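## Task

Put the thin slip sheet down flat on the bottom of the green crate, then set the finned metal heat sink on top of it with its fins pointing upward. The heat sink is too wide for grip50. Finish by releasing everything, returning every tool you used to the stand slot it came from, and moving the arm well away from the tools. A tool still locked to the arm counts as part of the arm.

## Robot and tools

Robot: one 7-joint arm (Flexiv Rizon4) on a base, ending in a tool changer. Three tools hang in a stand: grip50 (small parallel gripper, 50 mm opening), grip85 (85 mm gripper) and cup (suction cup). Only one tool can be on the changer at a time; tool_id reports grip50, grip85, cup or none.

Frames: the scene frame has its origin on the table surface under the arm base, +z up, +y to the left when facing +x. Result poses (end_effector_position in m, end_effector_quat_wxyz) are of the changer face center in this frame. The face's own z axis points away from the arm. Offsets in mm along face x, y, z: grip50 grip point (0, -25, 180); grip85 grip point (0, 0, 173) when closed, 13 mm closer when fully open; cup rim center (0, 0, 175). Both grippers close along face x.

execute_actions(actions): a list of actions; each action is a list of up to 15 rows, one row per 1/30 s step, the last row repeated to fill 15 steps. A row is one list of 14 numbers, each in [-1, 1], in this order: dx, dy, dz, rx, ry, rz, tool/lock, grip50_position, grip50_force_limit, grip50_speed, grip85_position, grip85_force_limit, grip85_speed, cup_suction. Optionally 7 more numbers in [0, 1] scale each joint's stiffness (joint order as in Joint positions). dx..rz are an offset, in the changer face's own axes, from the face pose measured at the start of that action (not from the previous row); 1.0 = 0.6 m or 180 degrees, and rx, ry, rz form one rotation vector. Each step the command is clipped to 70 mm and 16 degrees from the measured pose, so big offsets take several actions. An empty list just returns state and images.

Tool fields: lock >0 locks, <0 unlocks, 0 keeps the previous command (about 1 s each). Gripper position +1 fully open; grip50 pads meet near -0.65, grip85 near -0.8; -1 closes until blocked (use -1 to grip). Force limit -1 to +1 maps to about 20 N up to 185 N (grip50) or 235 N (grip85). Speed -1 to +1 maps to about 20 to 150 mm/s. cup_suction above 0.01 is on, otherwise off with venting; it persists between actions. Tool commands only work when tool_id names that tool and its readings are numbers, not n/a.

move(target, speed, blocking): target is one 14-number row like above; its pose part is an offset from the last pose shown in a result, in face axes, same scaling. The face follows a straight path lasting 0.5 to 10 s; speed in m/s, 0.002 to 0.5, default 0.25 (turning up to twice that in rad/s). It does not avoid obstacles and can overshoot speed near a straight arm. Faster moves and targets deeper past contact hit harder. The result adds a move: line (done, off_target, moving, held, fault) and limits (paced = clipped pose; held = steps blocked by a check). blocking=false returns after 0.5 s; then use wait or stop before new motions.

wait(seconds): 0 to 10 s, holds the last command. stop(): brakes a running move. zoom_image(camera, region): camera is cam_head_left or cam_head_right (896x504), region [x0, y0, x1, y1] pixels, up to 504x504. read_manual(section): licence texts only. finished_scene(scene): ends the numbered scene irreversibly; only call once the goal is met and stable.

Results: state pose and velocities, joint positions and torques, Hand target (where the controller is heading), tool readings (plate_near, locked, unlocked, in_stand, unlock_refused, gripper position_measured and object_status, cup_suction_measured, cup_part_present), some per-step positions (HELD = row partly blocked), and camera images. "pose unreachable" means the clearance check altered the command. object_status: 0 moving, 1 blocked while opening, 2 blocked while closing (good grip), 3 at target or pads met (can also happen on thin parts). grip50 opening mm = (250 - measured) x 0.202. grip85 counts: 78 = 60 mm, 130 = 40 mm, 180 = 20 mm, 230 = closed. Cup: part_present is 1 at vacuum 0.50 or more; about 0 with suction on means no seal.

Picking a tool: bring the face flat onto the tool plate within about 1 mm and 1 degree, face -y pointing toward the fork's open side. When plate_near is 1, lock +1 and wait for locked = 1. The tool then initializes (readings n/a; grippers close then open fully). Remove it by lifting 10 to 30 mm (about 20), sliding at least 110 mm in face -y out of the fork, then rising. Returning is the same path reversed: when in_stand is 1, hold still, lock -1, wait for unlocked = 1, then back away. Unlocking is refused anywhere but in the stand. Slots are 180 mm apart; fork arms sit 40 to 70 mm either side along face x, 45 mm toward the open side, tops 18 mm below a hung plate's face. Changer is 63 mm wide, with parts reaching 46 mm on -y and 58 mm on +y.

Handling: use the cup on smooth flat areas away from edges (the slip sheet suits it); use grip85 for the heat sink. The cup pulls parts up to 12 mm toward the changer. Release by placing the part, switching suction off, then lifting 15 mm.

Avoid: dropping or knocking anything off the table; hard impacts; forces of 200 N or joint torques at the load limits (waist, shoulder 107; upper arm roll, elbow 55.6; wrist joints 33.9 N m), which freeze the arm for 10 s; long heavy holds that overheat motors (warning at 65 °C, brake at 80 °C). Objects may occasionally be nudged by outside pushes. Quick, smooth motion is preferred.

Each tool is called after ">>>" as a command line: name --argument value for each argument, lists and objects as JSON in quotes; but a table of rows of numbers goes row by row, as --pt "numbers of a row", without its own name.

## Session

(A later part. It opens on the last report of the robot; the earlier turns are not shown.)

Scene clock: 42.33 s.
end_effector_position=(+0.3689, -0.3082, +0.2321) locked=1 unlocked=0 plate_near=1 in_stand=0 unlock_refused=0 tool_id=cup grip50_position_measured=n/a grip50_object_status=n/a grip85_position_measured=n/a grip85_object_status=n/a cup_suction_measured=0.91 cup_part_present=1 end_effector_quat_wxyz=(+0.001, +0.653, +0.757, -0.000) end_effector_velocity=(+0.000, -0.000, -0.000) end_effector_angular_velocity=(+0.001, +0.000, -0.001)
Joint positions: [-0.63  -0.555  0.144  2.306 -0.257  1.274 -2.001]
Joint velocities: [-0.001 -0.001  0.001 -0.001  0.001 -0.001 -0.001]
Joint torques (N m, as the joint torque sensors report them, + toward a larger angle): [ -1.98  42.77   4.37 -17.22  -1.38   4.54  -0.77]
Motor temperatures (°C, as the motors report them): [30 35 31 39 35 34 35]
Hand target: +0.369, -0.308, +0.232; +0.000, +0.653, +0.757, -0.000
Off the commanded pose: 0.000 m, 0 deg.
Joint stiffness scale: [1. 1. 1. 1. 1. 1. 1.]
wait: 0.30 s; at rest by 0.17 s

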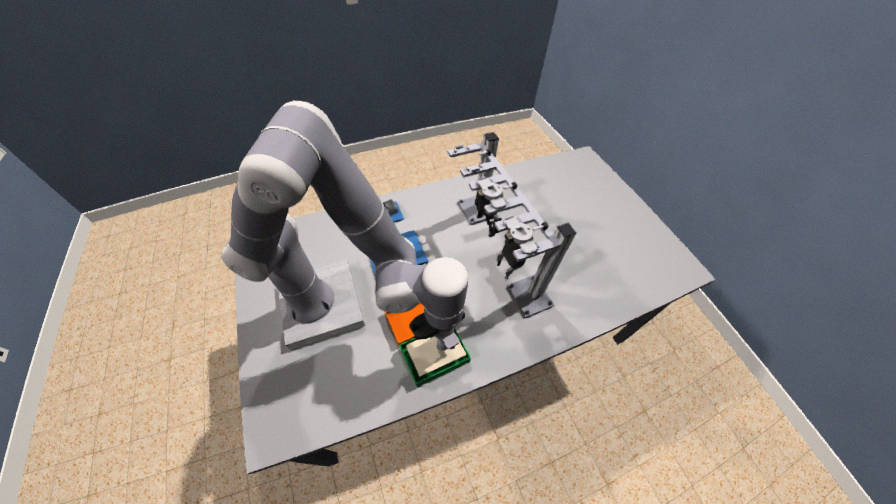

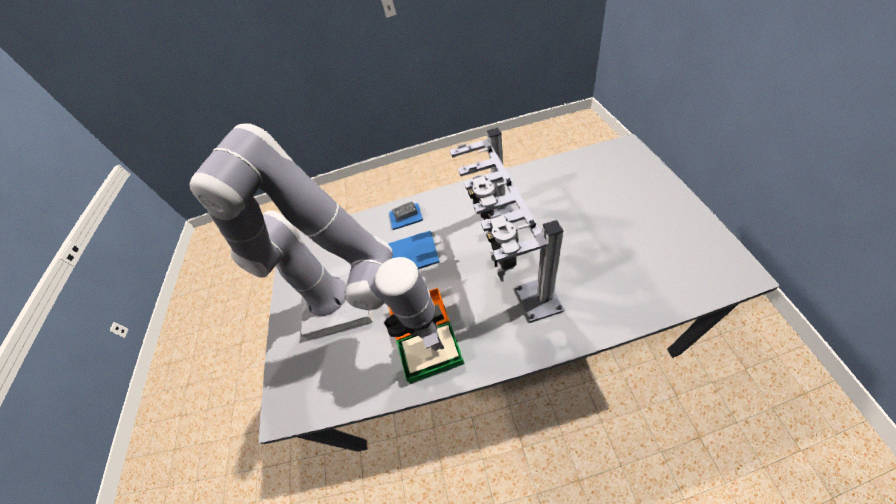

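>>> execute_actions --actions '[[[0.0001,-0.0004,0.0008,0,0,0,0,1,0,0,1,0,0,1],[0.0004,-0.0014,0.0030,0,0,0,0,1,0,0,1,0,0,1],[0.0009,-0.0028,0.0065,0,0,0,0,1,0,0,1,0,0,1],[0.0013,-0.0042,0.0110,0,0,0,0,1,0,0,1,0,0,1],[0.0018,-0.0056,0.0163,0,0,0,0,1,0,0,1,0,0,1],[0.0021,-0.0066,0.0222,0,0,0,0,1,0,0,1,0,0,1],[0.0022,-0.0070,0.0283,0,0,0,0,1,0,0,1,0,0,1],[0.0022,-0.0070,0.0345,0,0,0,0,1,0,0,1,0,0,1],[0.0022,-0.0070,0.0403,0,0,0,0,1,0,0,1,0,0,1],[0.0022,-0.0070,0.0457,0,0,0,0,1,0,0,1,0,0,1],[0.0022,-0.0070,0.0503,0,0,0,0,1,0,0,1,0,0,1],[0.0022,-0.0070,0.0542,0,0,0,0,1,0,0,1,0,0,1],[0.0022,-0.0070,0.0572,0,0,0,0,1,0,0,1,0,0,1],[0.0022,-0.0070,0.0595,0,0,0,0,1,0,0,1,0,0,1],[0.0022,-0.0070,0.0613,0,0,0,0,1,0,0,1,0,0,1]],[[0,0,0.0102,0,0,0,0,1,0,0,1,0,0,1],[0,0,0.0115,0,0,0,0,1,0,0,1,0,0,1,1,0.7,1,0.7,1,1,1],[0,0,0.0127,0,0,0,0,1,0,0,1,0,0,1,1,0.5,1,0.5,1,1,1],[0,0,0.0138,0,0,0,0,1,0,0,1,0,0,1,1,0.35,1,0.35,1,1,1],[0,0,0.0150,0,0,0,0,1,0,0,1,0,0,1],[0,0,0.0162,0,0,0,0,1,0,0,1,0,0,1],[0,0,0.0173,0,0,0,0,1,0,0,1,0,0,1],[0,0,0.0183,0,0,0,0,1,0,0,1,0,0,1],[0,0,0.0193,0,0,0,0,1,0,0,1,0,0,1],[0,0,0.0202,0,0,0,0,1,0,0,1,0,0,1],[0,0,0.0208,0,0,0,0,1,0,0,1,0,0,1],[0,0,0.0208,0,0,0,0,1,0,0,1,0,0,1],[0,0,0.0208,0,0,0,0,1,0,0,1,0,0,1],[0,0,0.0208,0,0,0,0,1,0,0,1,0,0,1],[0,0,0.0208,0,0,0,0,1,0,0,1,0,0,0]]]'

Scene clock: 46.30 s.
end_effector_position=(+0.3648, -0.3076, +0.1885) locked=1 unlocked=0 plate_near=1 in_stand=0 unlock_refused=0 tool_id=cup grip50_position_measured=n/a grip50_object_status=n/a grip85_position_measured=n/a grip85_object_status=n/a cup_suction_measured=0.76 cup_part_present=1 end_effector_quat_wxyz=(+0.001, +0.653, +0.757, +0.000) end_effector_velocity=(+0.002, -0.001, +0.001) end_effector_angular_velocity=(-0.004, -0.006, +0.001)
Joint positions: [-0.585 -0.672  0.079  2.312 -0.287  1.402 -1.98 ]
Joint velocities: [ 0.004 -0.001 -0.004 -0.001  0.001  0.007 -0.   ]
Joint torques (N m, as the joint torque sensors report them, + toward a larger angle): [  2.01  40.28   1.25 -12.53  -1.63   5.24   1.06]
Motor temperatures (°C, as the motors report them): [30 35 31 39 35 34 35]
Hand target: +0.364, -0.307, +0.187; -0.000, +0.653, +0.757, +0.000
Off the commanded pose: 0.001 m, 0 deg.
Joint stiffness scale: [1.   0.35 1.   0.35 1.   1.   1.  ]
Step readings (end_effector_position; steps 1 to 15: 1st action; 16 to 30: 2nd action):
0: (+0.3689, -0.3082, +0.2321)
1: (+0.3689, -0.3081, +0.2320)
2: (+0.3687, -0.3081, +0.2317)
4: (+0.3679, -0.3081, +0.2298)
8: (+0.3654, -0.3077, +0.2204)
15: (+0.3643, -0.3073, +0.1999)
16: (+0.3643, -0.3073, +0.1980)
17: (+0.3643, -0.3073, +0.1963)
19: (+0.3640, -0.3072, +0.1937)
23: (+0.3640, -0.3071, +0.1904)
30: end_effector_position above

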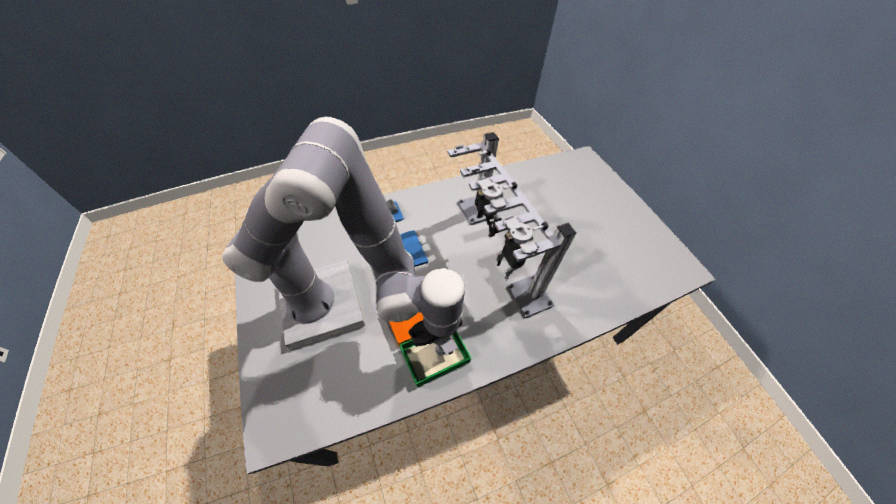

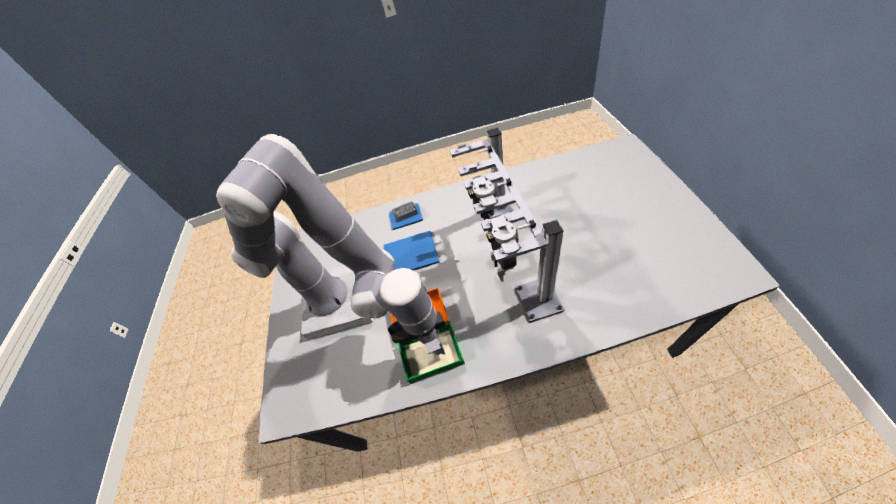

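>>> execute_actions --actions '[]'

Scene clock: 46.97 s.
end_effector_position=(+0.3657, -0.3082, +0.1894) locked=1 unlocked=0 plate_near=1 in_stand=0 unlock_refused=0 tool_id=cup grip50_position_measured=n/a grip50_object_status=n/a grip85_position_measured=n/a grip85_object_status=n/a cup_suction_measured=0.00 cup_part_present=0 end_effector_quat_wxyz=(+0.002, +0.653, +0.757, +0.000) end_effector_velocity=(+0.000, +0.000, +0.000) end_effector_angular_velocity=(+0.000, -0.000, +0.000)
Joint positions: [-0.584 -0.671  0.079  2.311 -0.287  1.403 -1.98 ]
Joint velocities: [ 0. -0.  0. -0.  0. -0. -0.]
Joint torques (N m, as the joint torque sensors report them, + toward a larger angle): [  1.49  37.96   1.28 -11.44  -1.4    4.65   1.06]
Motor temperatures (°C, as the motors report them): [30 35 31 39 35 34 35]
Hand target: +0.364, -0.307, +0.187; -0.000, +0.653, +0.757, +0.000
Off the commanded pose: 0.003 m, 0 deg.
Joint stiffness scale: [1.   0.35 1.   0.35 1.   1.   1.  ]

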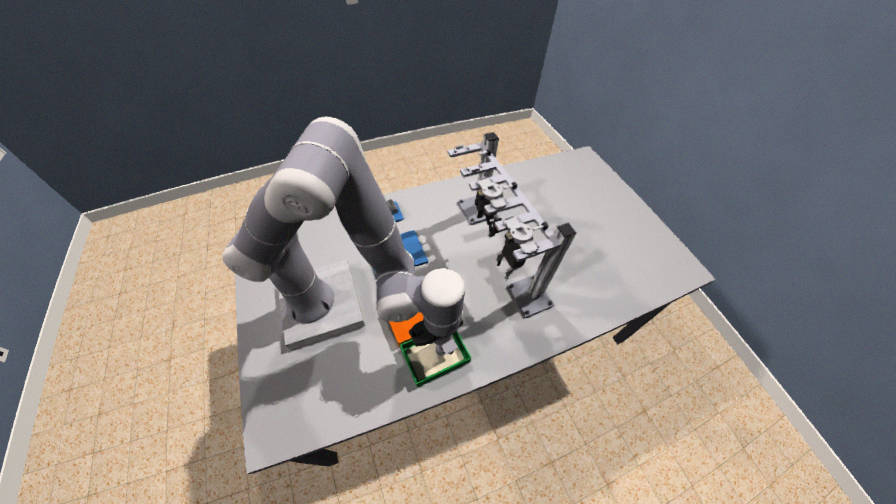

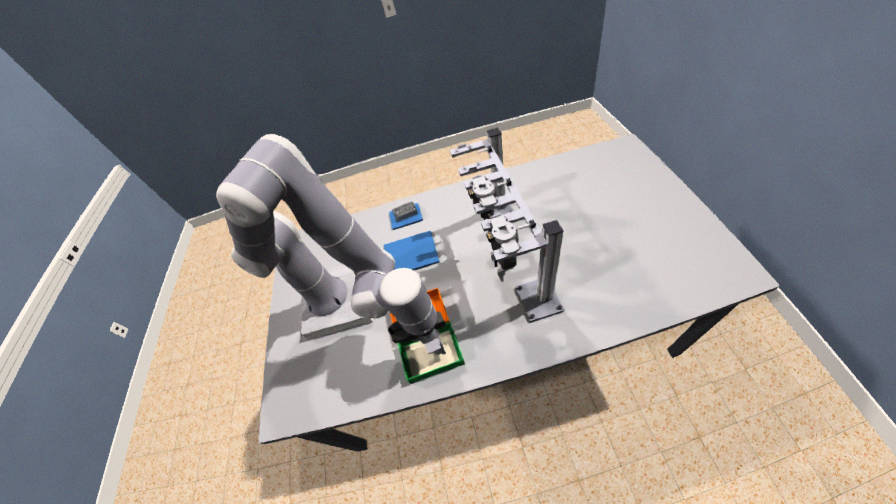

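>>> execute_actions --actions '[[[0,0,-0.0012,0,0,0,0,1,0,0,1,0,0,0,1,0.5,1,0.5,1,1,1],[0,0,-0.0045,0,0,0,0,1,0,0,1,0,0,0,1,0.7,1,0.7,1,1,1],[0,0,-0.0095,0,0,0,0,1,0,0,1,0,0,0,1,0.85,1,0.85,1,1,1],[0,0,-0.0161,0,0,0,0,1,0,0,1,0,0,0,1,1,1,1,1,1,1],[0,0,-0.0238,0,0,0,0,1,0,0,1,0,0,0],[0,0,-0.0323,0,0,0,0,1,0,0,1,0,0,0],[0,0,-0.0413,0,0,0,0,1,0,0,1,0,0,0],[0.001,0,-0.0504,0,0,0,0,1,0,0,1,0,0,0],[0.004,0.001,-0.0594,0,0,0,0,1,0,0,1,0,0,0],[0.008,0.003,-0.0679,0,0,0,0,1,0,0,1,0,0,0],[0.0125,0.005,-0.0756,0,0,0,0,1,0,0,1,0,0,0],[0.017,0.007,-0.0822,0,0,0,0,1,0,0,1,0,0,0],[0.021,0.009,-0.0872,0,0,0,0,1,0,0,1,0,0,0],[0.024,0.010,-0.0905,0,0,0,0,1,0,0,1,0,0,0],[0.025,0.0105,-0.0917,0,0,0,0,1,0,0,1,0,0,0]]]'

Scene clock: 47.93 s.
end_effector_position=(+0.3682, -0.2980, +0.2362) locked=1 unlocked=0 plate_near=1 in_stand=0 unlock_refused=0 tool_id=cup grip50_position_measured=n/a grip50_object_status=n/a grip85_position_measured=n/a grip85_object_status=n/a cup_suction_measured=0.00 cup_part_present=0 end_effector_quat_wxyz=(+0.004, +0.653, +0.757, +0.000) end_effector_velocity=(+0.019, +0.067, +0.104) end_effector_angular_velocity=(+0.005, -0.003, +0.002)
Joint positions: [-0.61  -0.536  0.141  2.33  -0.257  1.285 -1.983]
Joint velocities: [ 0.026  0.315  0.158  0.066  0.096 -0.258  0.073]
Joint torques (N m, as the joint torque sensors report them, + toward a larger angle): [  3.16  36.3    2.99 -15.52  -1.58   5.15   0.9 ]
Motor temperatures (°C, as the motors report them): [30 35 31 39 35 34 35]
Hand target: +0.369, -0.292, +0.244; +0.003, +0.653, +0.757, +0.000
Off the commanded pose: 0.010 m, 0 deg.
Joint stiffness scale: [1. 1. 1. 1. 1. 1. 1.]
Step readings (end_effector_position):
0: (+0.3657, -0.3082, +0.1894)
1: (+0.3658, -0.3082, +0.1896)
2: (+0.3660, -0.3083, +0.1903)
4: (+0.3661, -0.3083, +0.1931)
8: (+0.3656, -0.3081, +0.2053)
15: end_effector_position above

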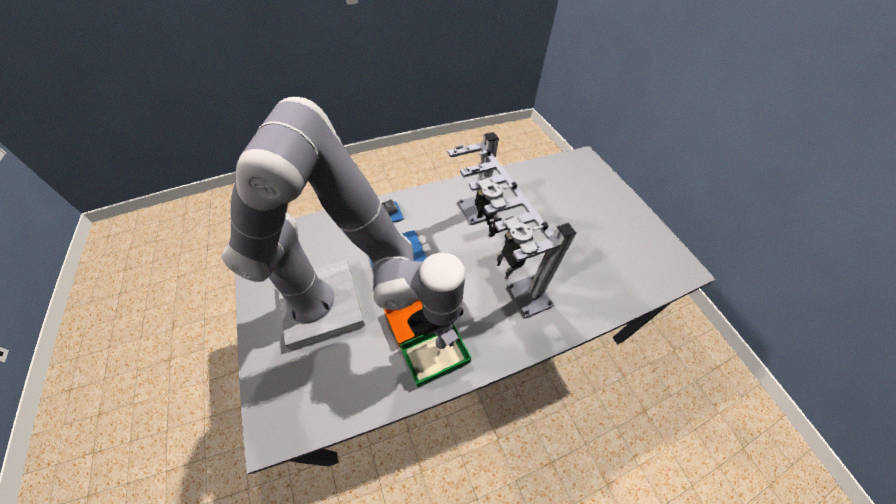

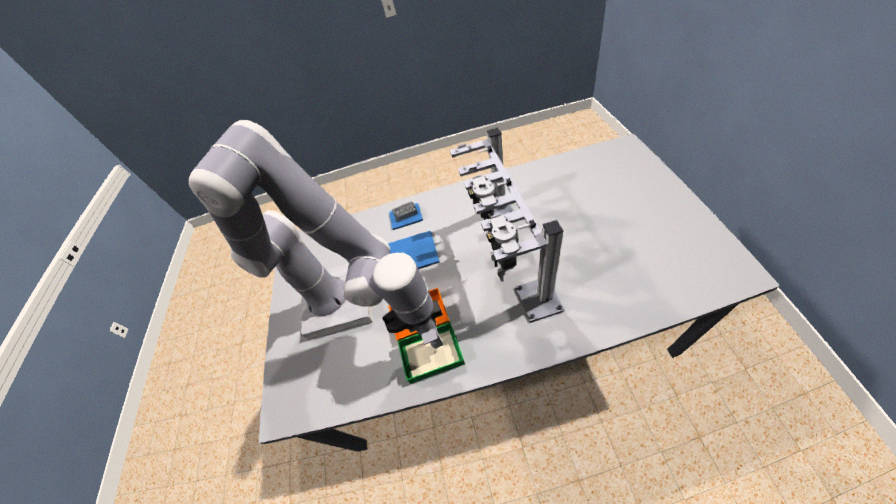

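>>> move --target '[0.7334,0.3720,-0.2788,0.0009,0.0017,0.0410,0,1,0,0,1,0,0,0]' --speed 0.45

Scene clock: 50.27 s.
end_effector_position=(+0.5236, +0.1695, +0.4023) locked=1 unlocked=0 plate_near=1 in_stand=0 unlock_refused=0 tool_id=cup grip50_position_measured=n/a grip50_object_status=n/a grip85_position_measured=n/a grip85_object_status=n/a cup_suction_measured=0.00 cup_part_present=0 end_effector_quat_wxyz=(+0.002, +0.700, +0.714, +0.001) end_effector_velocity=(+0.002, +0.001, +0.001) end_effector_angular_velocity=(-0.001, +0.000, -0.001)
Joint positions: [ 0.069 -0.357  0.494  1.974 -0.22   0.71  -0.932]
Joint velocities: [ 0.003 -0.003 -0.001 -0.007 -0.002 -0.005  0.003]
Joint torques (N m, as the joint torque sensors report them, + toward a larger angle): [  1.84  43.35   5.38 -30.39  -4.99   4.52   0.95]
Motor temperatures (°C, as the motors report them): [30 35 31 39 35 34 35]
Hand target: +0.524, +0.170, +0.402; +0.002, +0.700, +0.714, +0.000
Off the commanded pose: 0.001 m, 0 deg.
Joint stiffness scale: [1. 1. 1. 1. 1. 1. 1.]
move: done; limits=paced

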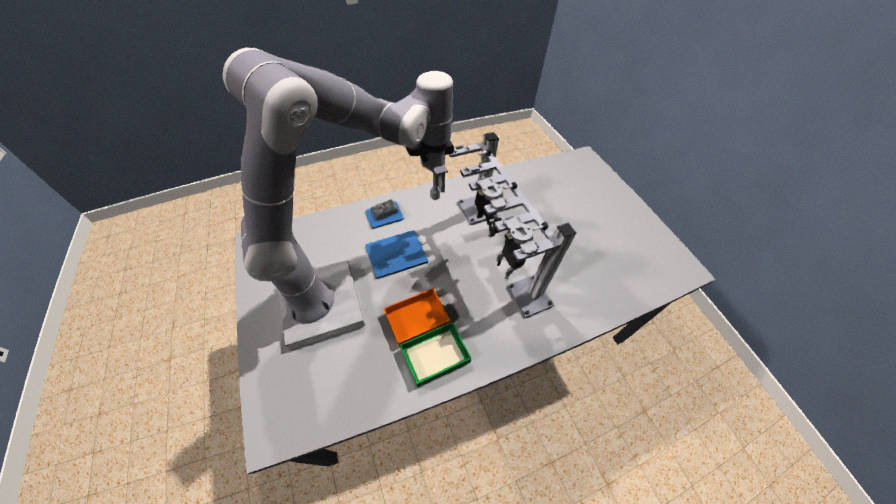

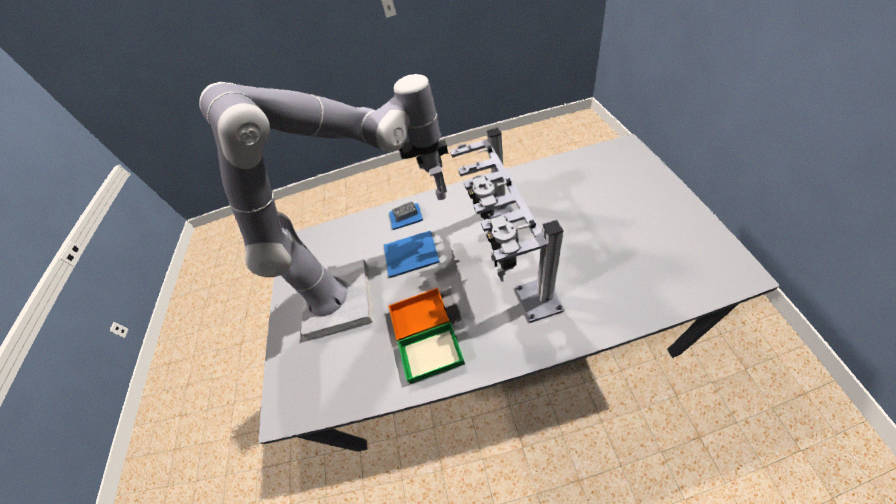

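>>> move --target '[0.0024,0.1966,0.0013,0.0004,0.0004,0.0004,0,1,0,0,1,0,0,0]' --speed 0.2

Scene clock: 52.03 s.
end_effector_position=(+0.6414, +0.1732, +0.4026) locked=1 unlocked=0 plate_near=1 in_stand=0 unlock_refused=0 tool_id=cup grip50_position_measured=n/a grip50_object_status=n/a grip85_position_measured=n/a grip85_object_status=n/a cup_suction_measured=0.00 cup_part_present=0 end_effector_quat_wxyz=(+0.001, +0.701, +0.713, +0.001) end_effector_velocity=(+0.002, -0.000, +0.000) end_effector_angular_velocity=(-0.001, +0.000, +0.000)
Joint positions: [ 0.106 -0.588  0.427  1.62  -0.274  0.578 -0.991]
Joint velocities: [ 0.    -0.003  0.    -0.005 -0.002 -0.003 -0.001]
Joint torques (N m, as the joint torque sensors report them, + toward a larger angle): [  0.93  56.3    8.93 -32.29  -5.55   4.5   -0.62]
Motor temperatures (°C, as the motors report them): [30 35 31 39 35 34 35]
Hand target: +0.642, +0.173, +0.403; +0.001, +0.700, +0.714, +0.001
Off the commanded pose: 0.001 m, 0 deg.
Joint stiffness scale: [1. 1. 1. 1. 1. 1. 1.]
move: done

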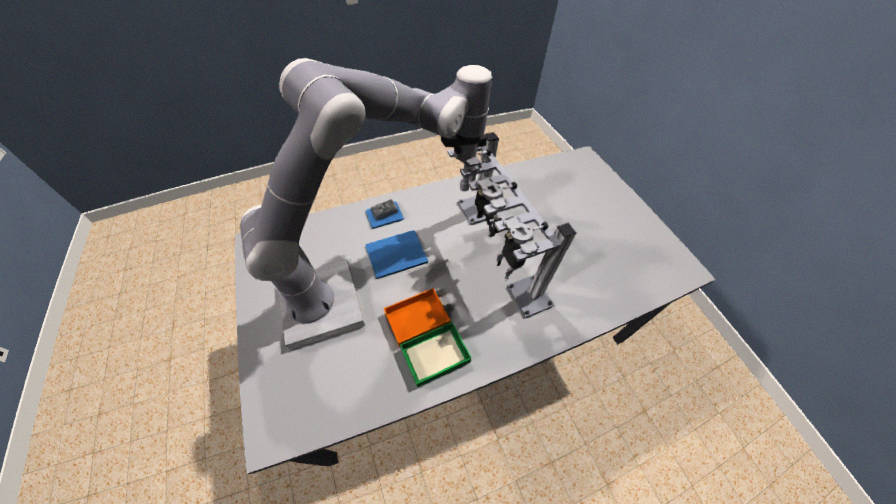

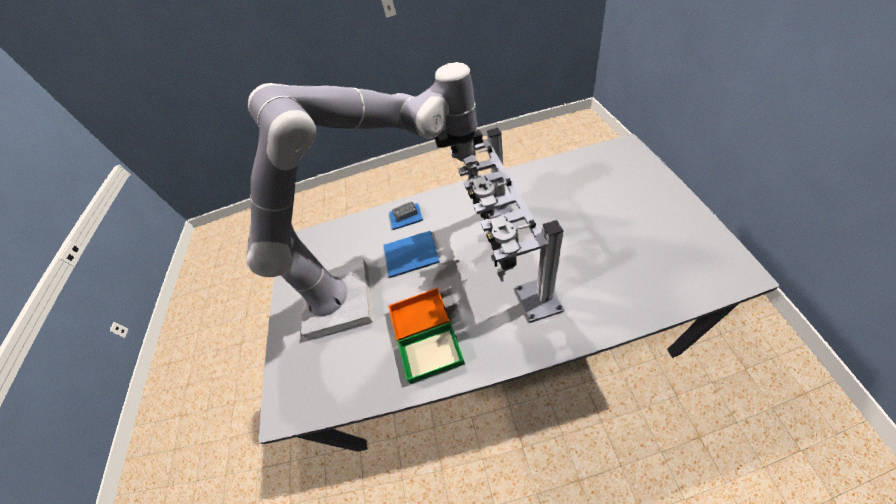

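>>> execute_actions --actions '[[[0,0,0.0004,0,0,0,0,1,0,0,1,0,0,0],[0,0,0.0017,0,0,0,0,1,0,0,1,0,0,0],[0,0,0.0035,0,0,0,0,1,0,0,1,0,0,0],[0,0,0.0059,0,0,0,0,1,0,0,1,0,0,0],[0,0,0.0085,0,0,0,0,1,0,0,1,0,0,0],[0,0,0.0113,0,0,0,0,1,0,0,1,0,0,0],[0,0,0.0142,0,0,0,0,1,0,0,1,0,0,0],[0,0,0.0168,0,0,0,0,1,0,0,1,0,0,0],[0,0,0.0192,0,0,0,0,1,0,0,1,0,0,0],[0,0,0.0210,0,0,0,0,1,0,0,1,0,0,0],[0,0,0.0223,0,0,0,0,1,0,0,1,0,0,0],[0,0,0.0227,0,0,0,0,1,0,0,1,0,0,0]]]'

Scene clock: 53.17 s.
end_effector_position=(+0.6414, +0.1732, +0.3893) locked=1 unlocked=0 plate_near=1 in_stand=0 unlock_refused=0 tool_id=cup grip50_position_measured=n/a grip50_object_status=n/a grip85_position_measured=n/a grip85_object_status=n/a cup_suction_measured=0.00 cup_part_present=0 end_effector_quat_wxyz=(+0.001, +0.701, +0.714, +0.001) end_effector_velocity=(+0.001, +0.000, -0.004) end_effector_angular_velocity=(+0.000, -0.004, +0.000)
Joint positions: [ 0.109 -0.604  0.42   1.633 -0.282  0.606 -0.987]
Joint velocities: [ 0.002 -0.006 -0.004  0.004 -0.005  0.014  0.003]
Joint torques (N m, as the joint torque sensors report them, + toward a larger angle): [  0.67  57.44   8.75 -30.86  -5.43   6.35   0.96]
Motor temperatures (°C, as the motors report them): [30 35 31 39 35 34 35]
Hand target: +0.641, +0.173, +0.389; +0.001, +0.701, +0.713, +0.001
Off the commanded pose: 0.000 m, 0 deg.
Joint stiffness scale: [1. 1. 1. 1. 1. 1. 1.]
Step readings (end_effector_position):
0: (+0.6415, +0.1732, +0.4026)
1: (+0.6415, +0.1732, +0.4025)
2: (+0.6415, +0.1732, +0.4024)
4: (+0.6415, +0.1732, +0.4013)
8: (+0.6414, +0.1732, +0.3961)
15: end_effector_position above

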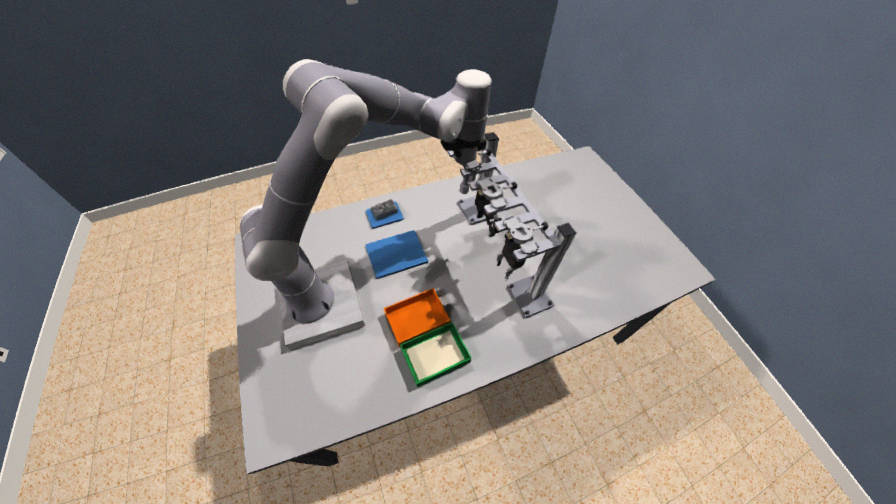

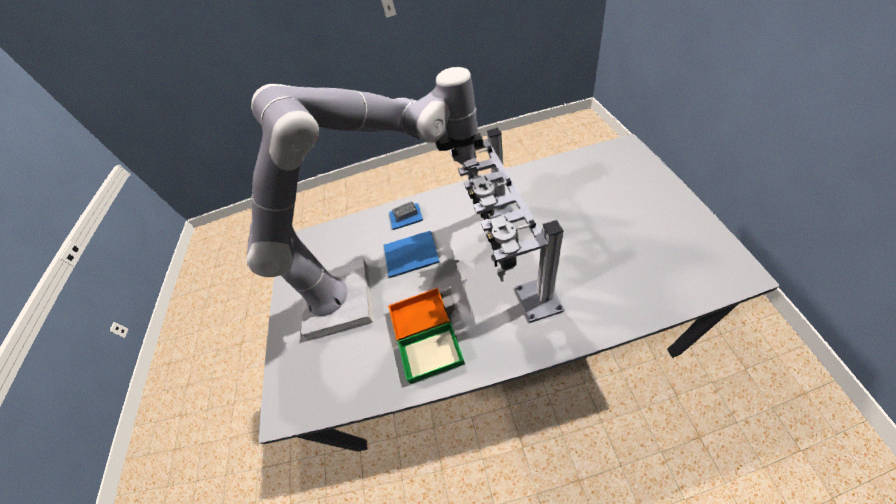

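>>> execute_actions --actions '[[[0,0,0.0008,0,0,0,0,1,0,0,1,0,0,0],[0,0,0.0018,0,0,0,0,1,0,0,1,0,0,0],[0,0,0.0033,0,0,0,0,1,0,0,1,0,0,0],[0,0,0.0051,0,0,0,0,1,0,0,1,0,0,0],[0,0,0.0070,0,0,0,0,1,0,0,1,0,0,0],[0,0,0.0089,0,0,0,0,1,0,0,1,0,0,0],[0,0,0.0106,0,0,0,0,1,0,0,1,0,0,0],[0,0,0.0120,0,0,0,0,1,0,0,1,0,0,0],[0,0,0.0130,0,0,0,0,1,0,0,1,0,0,0],[0,0,0.0133,0,0,0,0,1,0,0,1,0,0,0],[0,0,0.0133,0,0,0,0,1,0,0,1,0,0,0],[0,0,0.0133,0,0,0,0,1,0,0,1,0,0,0],[0,0,0.0133,0,0,0,-1,1,0,0,1,0,0,0],[0,0,0.0133,0,0,0,-1,1,0,0,1,0,0,0],[0,0,0.0133,0,0,0,-1,1,0,0,1,0,0,0]]]'

Scene clock: 54.10 s.
end_effector_position=(+0.6414, +0.1731, +0.3819) locked=1 unlocked=0 plate_near=1 in_stand=1 unlock_refused=0 tool_id=cup grip50_position_measured=n/a grip50_object_status=n/a grip85_position_measured=n/a grip85_object_status=n/a cup_suction_measured=0.00 cup_part_present=0 end_effector_quat_wxyz=(+0.001, +0.700, +0.714, +0.001) end_effector_velocity=(+0.001, +0.000, -0.000) end_effector_angular_velocity=(+0.001, -0.004, +0.001)
Joint positions: [ 0.111 -0.613  0.416  1.64  -0.287  0.622 -0.984]
Joint velocities: [ 0.    -0.001 -0.     0.001 -0.002  0.005  0.001]
Joint torques (N m, as the joint torque sensors report them, + toward a larger angle): [  0.94  48.66   7.29 -25.94  -4.16   5.69   0.88]
Motor temperatures (°C, as the motors report them): [30 35 31 39 35 34 35]
Hand target: +0.641, +0.173, +0.381; +0.001, +0.701, +0.714, +0.001
Off the commanded pose: 0.001 m, 0 deg.
Joint stiffness scale: [1. 1. 1. 1. 1. 1. 1.]
Step readings (end_effector_position):
0: (+0.6415, +0.1732, +0.3890)
1: (+0.6415, +0.1732, +0.3890)
2: (+0.6415, +0.1732, +0.3889)
4: (+0.6415, +0.1732, +0.3881)
8: (+0.6414, +0.1731, +0.3843)
15: end_effector_position above

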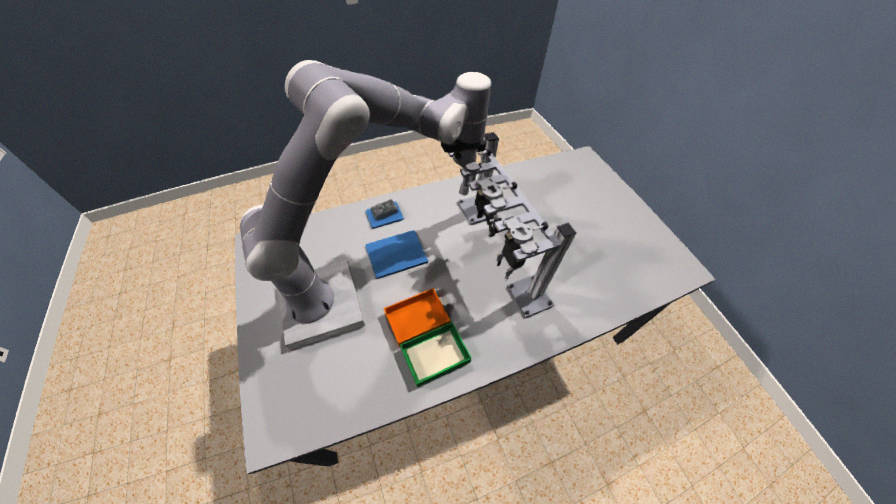

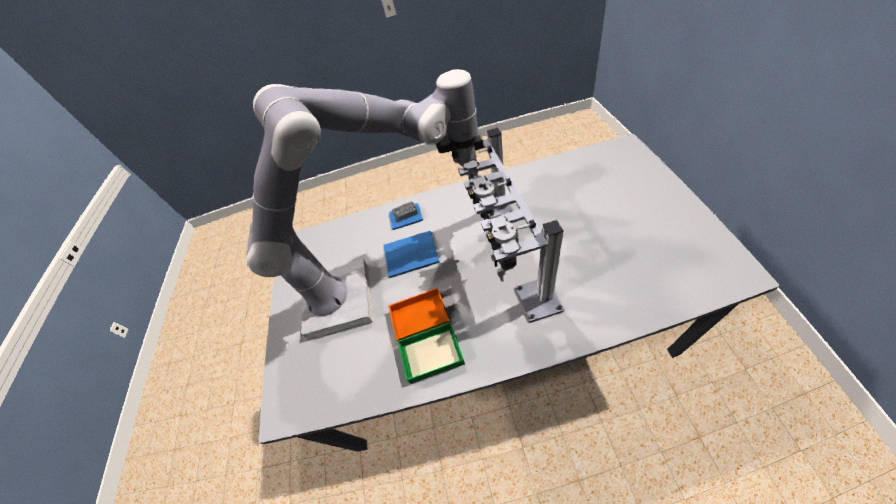

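While it unlocks, let me check the sheet and heat sink.

>>> zoom_image --camera "cam_head_left" --region '[390, 315, 480, 395]'

>>> zoom_image --camera "cam_head_right" --region '[385, 310, 475, 390]'

>>> zoom_image --camera "cam_head_left" --region '[355, 185, 415, 240]'

>>> zoom_image --camera "cam_head_right" --region '[375, 187, 435, 242]'

Region (390, 315, 480, 395) of cam_head_left's 896x504 image, scaled by 5.600, with more detail than that image has.

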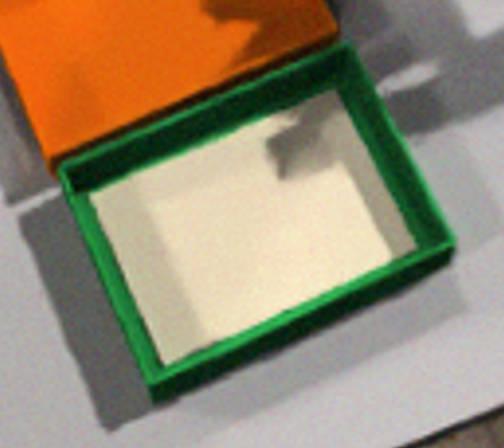

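Region (385, 310, 475, 390) of cam_head_right's 896x504 image, scaled by 5.600, with more detail than that image has.

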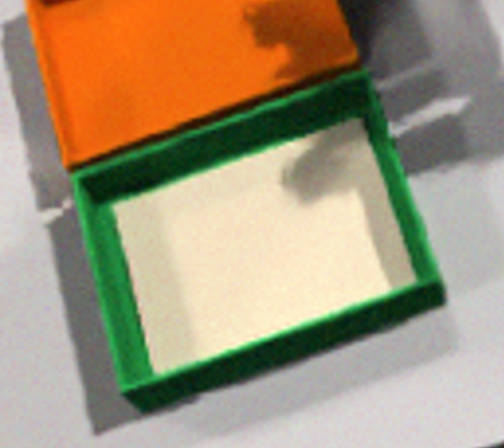

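Region (355, 185, 415, 240) of cam_head_left's 896x504 image, scaled by 8.400, with more detail than that image has; it fills the top 462 rows of this view, and the rest is white.

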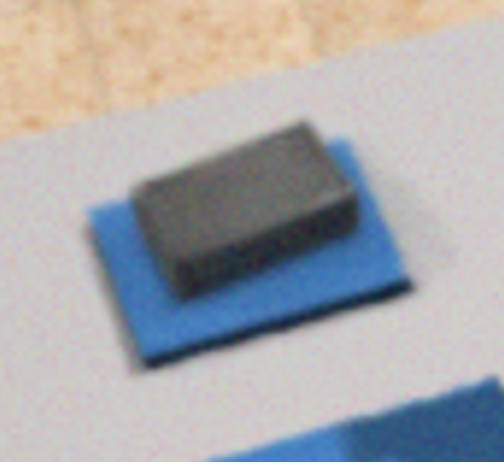

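Region (375, 187, 435, 242) of cam_head_right's 896x504 image, scaled by 8.400, with more detail than that image has; it fills the top 462 rows of this view, and the rest is white.

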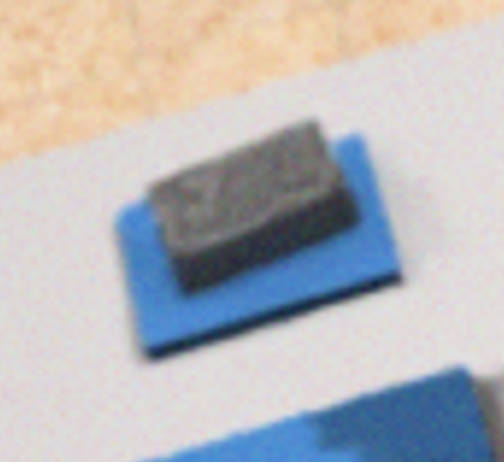

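>>> execute_actions --actions '[]'

Scene clock: 55.97 s.
end_effector_position=(+0.6415, +0.1732, +0.3818) locked=0 unlocked=1 plate_near=1 in_stand=1 unlock_refused=0 tool_id=none grip50_position_measured=n/a grip50_object_status=n/a grip85_position_measured=n/a grip85_object_status=n/a cup_suction_measured=n/a cup_part_present=n/a end_effector_quat_wxyz=(+0.001, +0.700, +0.714, +0.001) end_effector_velocity=(+0.000, -0.000, +0.000) end_effector_angular_velocity=(-0.000, -0.000, +0.000)
Joint positions: [ 0.111 -0.613  0.416  1.64  -0.287  0.623 -0.984]
Joint velocities: [ 0.  0. -0. -0. -0. -0. -0.]
Joint torques (N m, as the joint torque sensors report them, + toward a larger angle): [  1.2   48.72   7.3  -25.8   -4.23   5.13   1.02]
Motor temperatures (°C, as the motors report them): [30 36 31 39 35 34 35]
Hand target: +0.641, +0.173, +0.381; +0.001, +0.701, +0.714, +0.001
Off the commanded pose: 0.000 m, 0 deg.
Joint stiffness scale: [1. 1. 1. 1. 1. 1. 1.]

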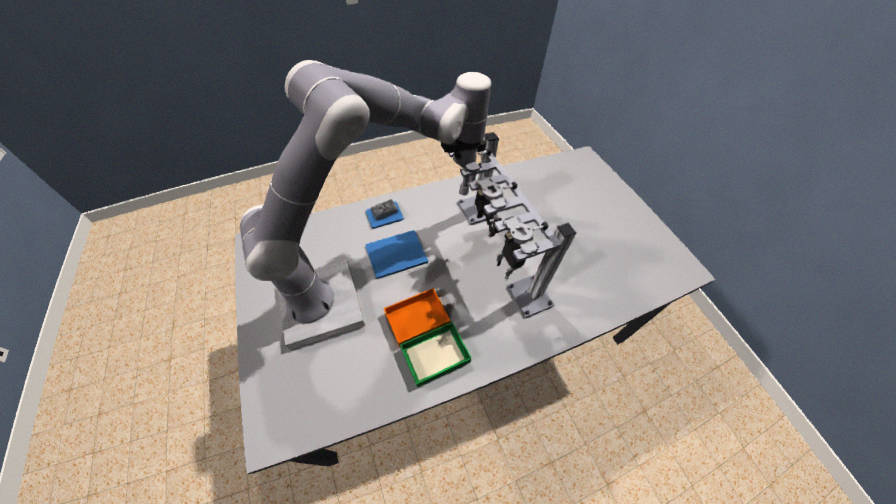

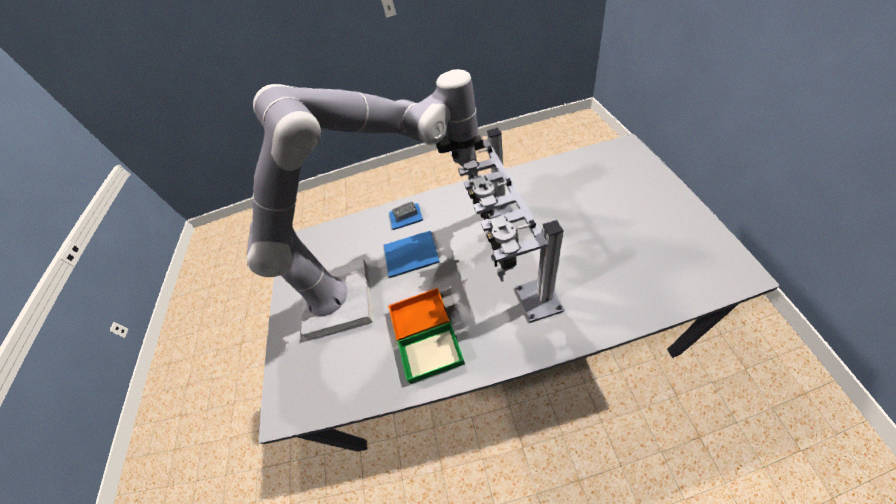

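>>> execute_actions --actions '[[[0,0,-0.0012,0,0,0,0,1,0,0,1,0,0,0],[0,0,-0.0046,0,0,0,0,1,0,0,1,0,0,0],[0,0,-0.0095,0,0,0,0,1,0,0,1,0,0,0],[0,0,-0.0153,0,0,0,0,1,0,0,1,0,0,0],[0,0,-0.0214,0,0,0,0,1,0,0,1,0,0,0],[0,0,-0.0272,0,0,0,0,1,0,0,1,0,0,0],[0,0,-0.0321,0,0,0,0,1,0,0,1,0,0,0],[-0.001,0,-0.0354,0,0,0,0,1,0,0,1,0,0,0],[-0.004,0,-0.0367,0,0,0,0,1,0,0,1,0,0,0],[-0.010,0,-0.0367,0,0,0,0,1,0,0,1,0,0,0],[-0.018,0,-0.0367,0,0,0,0,1,0,0,1,0,0,0],[-0.027,0,-0.0367,0,0,0,0,1,0,0,1,0,0,0],[-0.036,0,-0.0367,0,0,0,0,1,0,0,1,0,0,0],[-0.043,0,-0.0367,0,0,0,0,1,0,0,1,0,0,0],[-0.047,0,-0.0367,0,0,0,0,1,0,0,1,0,0,0]]]'

Scene clock: 57.03 s.
end_effector_position=(+0.6416, +0.1547, +0.4034) locked=0 unlocked=1 plate_near=0 in_stand=0 unlock_refused=0 tool_id=none grip50_position_measured=n/a grip50_object_status=n/a grip85_position_measured=n/a grip85_object_status=n/a cup_suction_measured=n/a cup_part_present=n/a end_effector_quat_wxyz=(+0.001, +0.700, +0.714, +0.001) end_effector_velocity=(+0.004, -0.127, +0.003) end_effector_angular_velocity=(-0.005, +0.005, -0.014)
Joint positions: [ 0.079 -0.577  0.425  1.634 -0.269  0.582 -1.02 ]
Joint velocities: [-0.176  0.065 -0.025  0.082  0.036  0.022 -0.184]
Joint torques (N m, as the joint torque sensors report them, + toward a larger angle): [  0.68  50.32   8.75 -27.63  -3.82   5.08  -0.24]
Motor temperatures (°C, as the motors report them): [30 36 31 40 35 34 35]
Hand target: +0.642, +0.145, +0.404; +0.001, +0.701, +0.714, +0.001
Off the commanded pose: 0.010 m, 0 deg.
Joint stiffness scale: [1. 1. 1. 1. 1. 1. 1.]
Step readings (end_effector_position):
0: (+0.6415, +0.1732, +0.3818)
1: (+0.6415, +0.1732, +0.3819)
2: (+0.6415, +0.1732, +0.3823)
4: (+0.6414, +0.1731, +0.3850)
8: (+0.6415, +0.1732, +0.3966)
15: end_effector_position above

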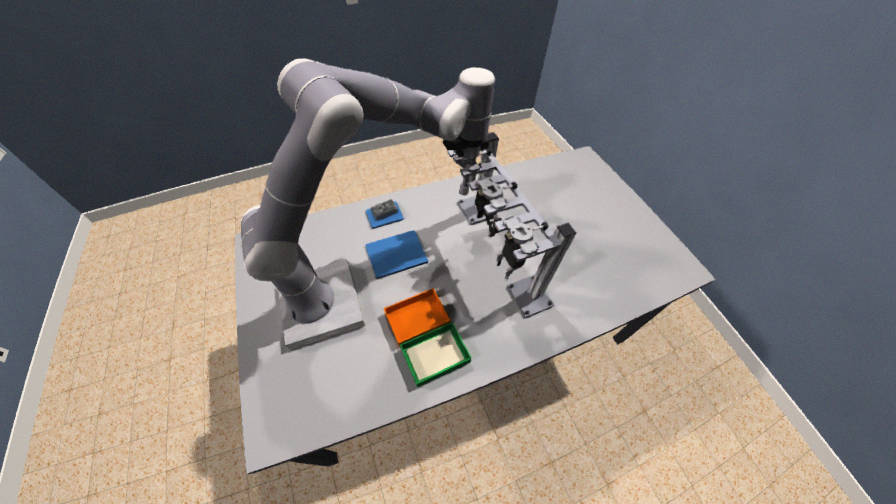

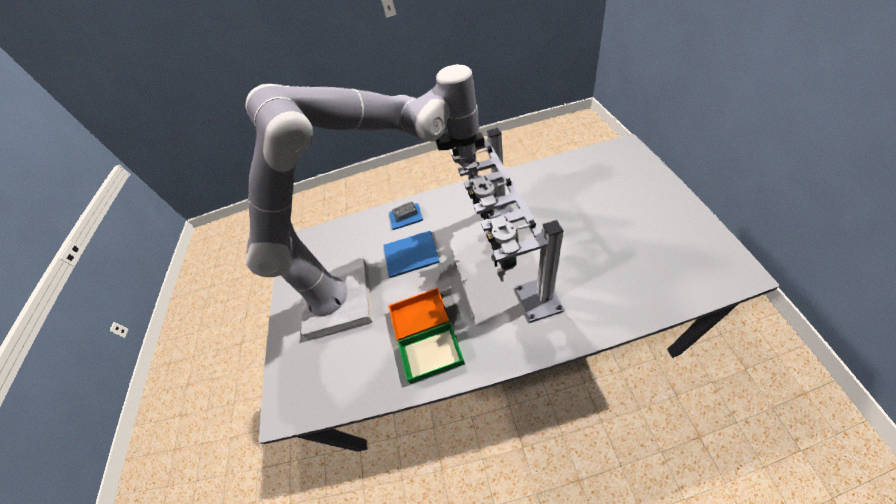

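>>> move --target '[-0.2692,0,0.0107,0,0,0,0,1,0,0,1,0,0,0]' --speed 0.3

Scene clock: 58.43 s.
end_effector_position=(+0.6441, -0.0064, +0.3965) locked=0 unlocked=1 plate_near=0 in_stand=0 unlock_refused=0 tool_id=none grip50_position_measured=n/a grip50_object_status=n/a grip85_position_measured=n/a grip85_object_status=n/a cup_suction_measured=n/a cup_part_present=n/a end_effector_quat_wxyz=(+0.000, +0.701, +0.714, +0.000) end_effector_velocity=(+0.000, -0.002, -0.000) end_effector_angular_velocity=(+0.000, +0.000, +0.002)
Joint positions: [-0.137 -0.542  0.381  1.695 -0.234  0.62  -1.28 ]
Joint velocities: [-0.003 -0.    -0.    -0.    -0.    -0.    -0.004]
Joint torques (N m, as the joint torque sensors report them, + toward a larger angle): [ -1.76  49.27   8.32 -28.04  -3.72   5.03  -0.77]
Motor temperatures (°C, as the motors report them): [30 36 31 40 35 34 35]
Hand target: +0.644, -0.007, +0.397; +0.000, +0.700, +0.714, +0.001
Off the commanded pose: 0.001 m, 0 deg.
Joint stiffness scale: [1. 1. 1. 1. 1. 1. 1.]
move: done

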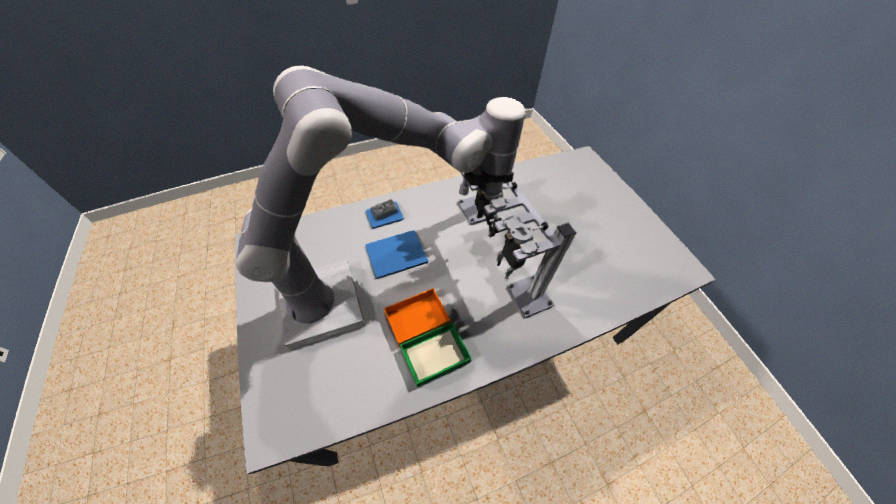

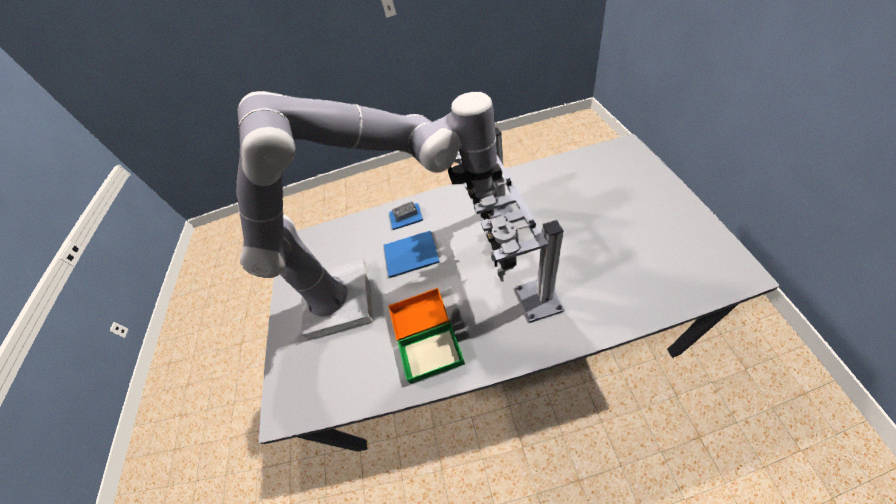

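>>> zoom_image --camera "cam_head_left" --region '[465, 165, 525, 220]'

>>> zoom_image --camera "cam_head_right" --region '[455, 162, 515, 217]'

Region (465, 165, 525, 220) of cam_head_left's 896x504 image, scaled by 8.400, with more detail than that image has; it fills the top 462 rows of this view, and the rest is white.

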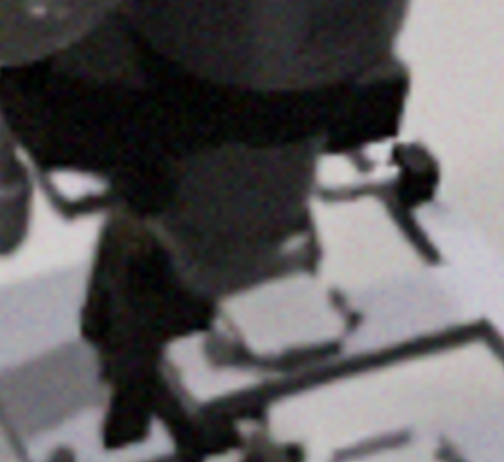

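Region (455, 162, 515, 217) of cam_head_right's 896x504 image, scaled by 8.400, with more detail than that image has; it fills the top 462 rows of this view, and the rest is white.

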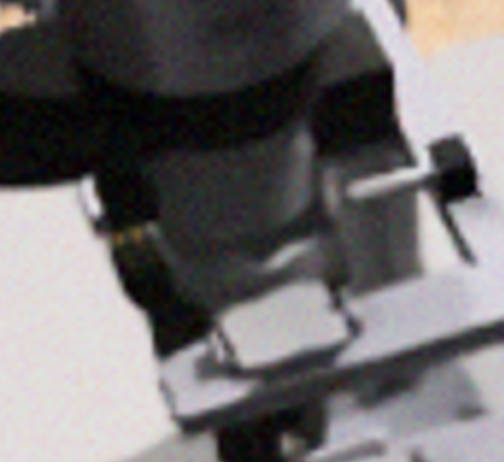

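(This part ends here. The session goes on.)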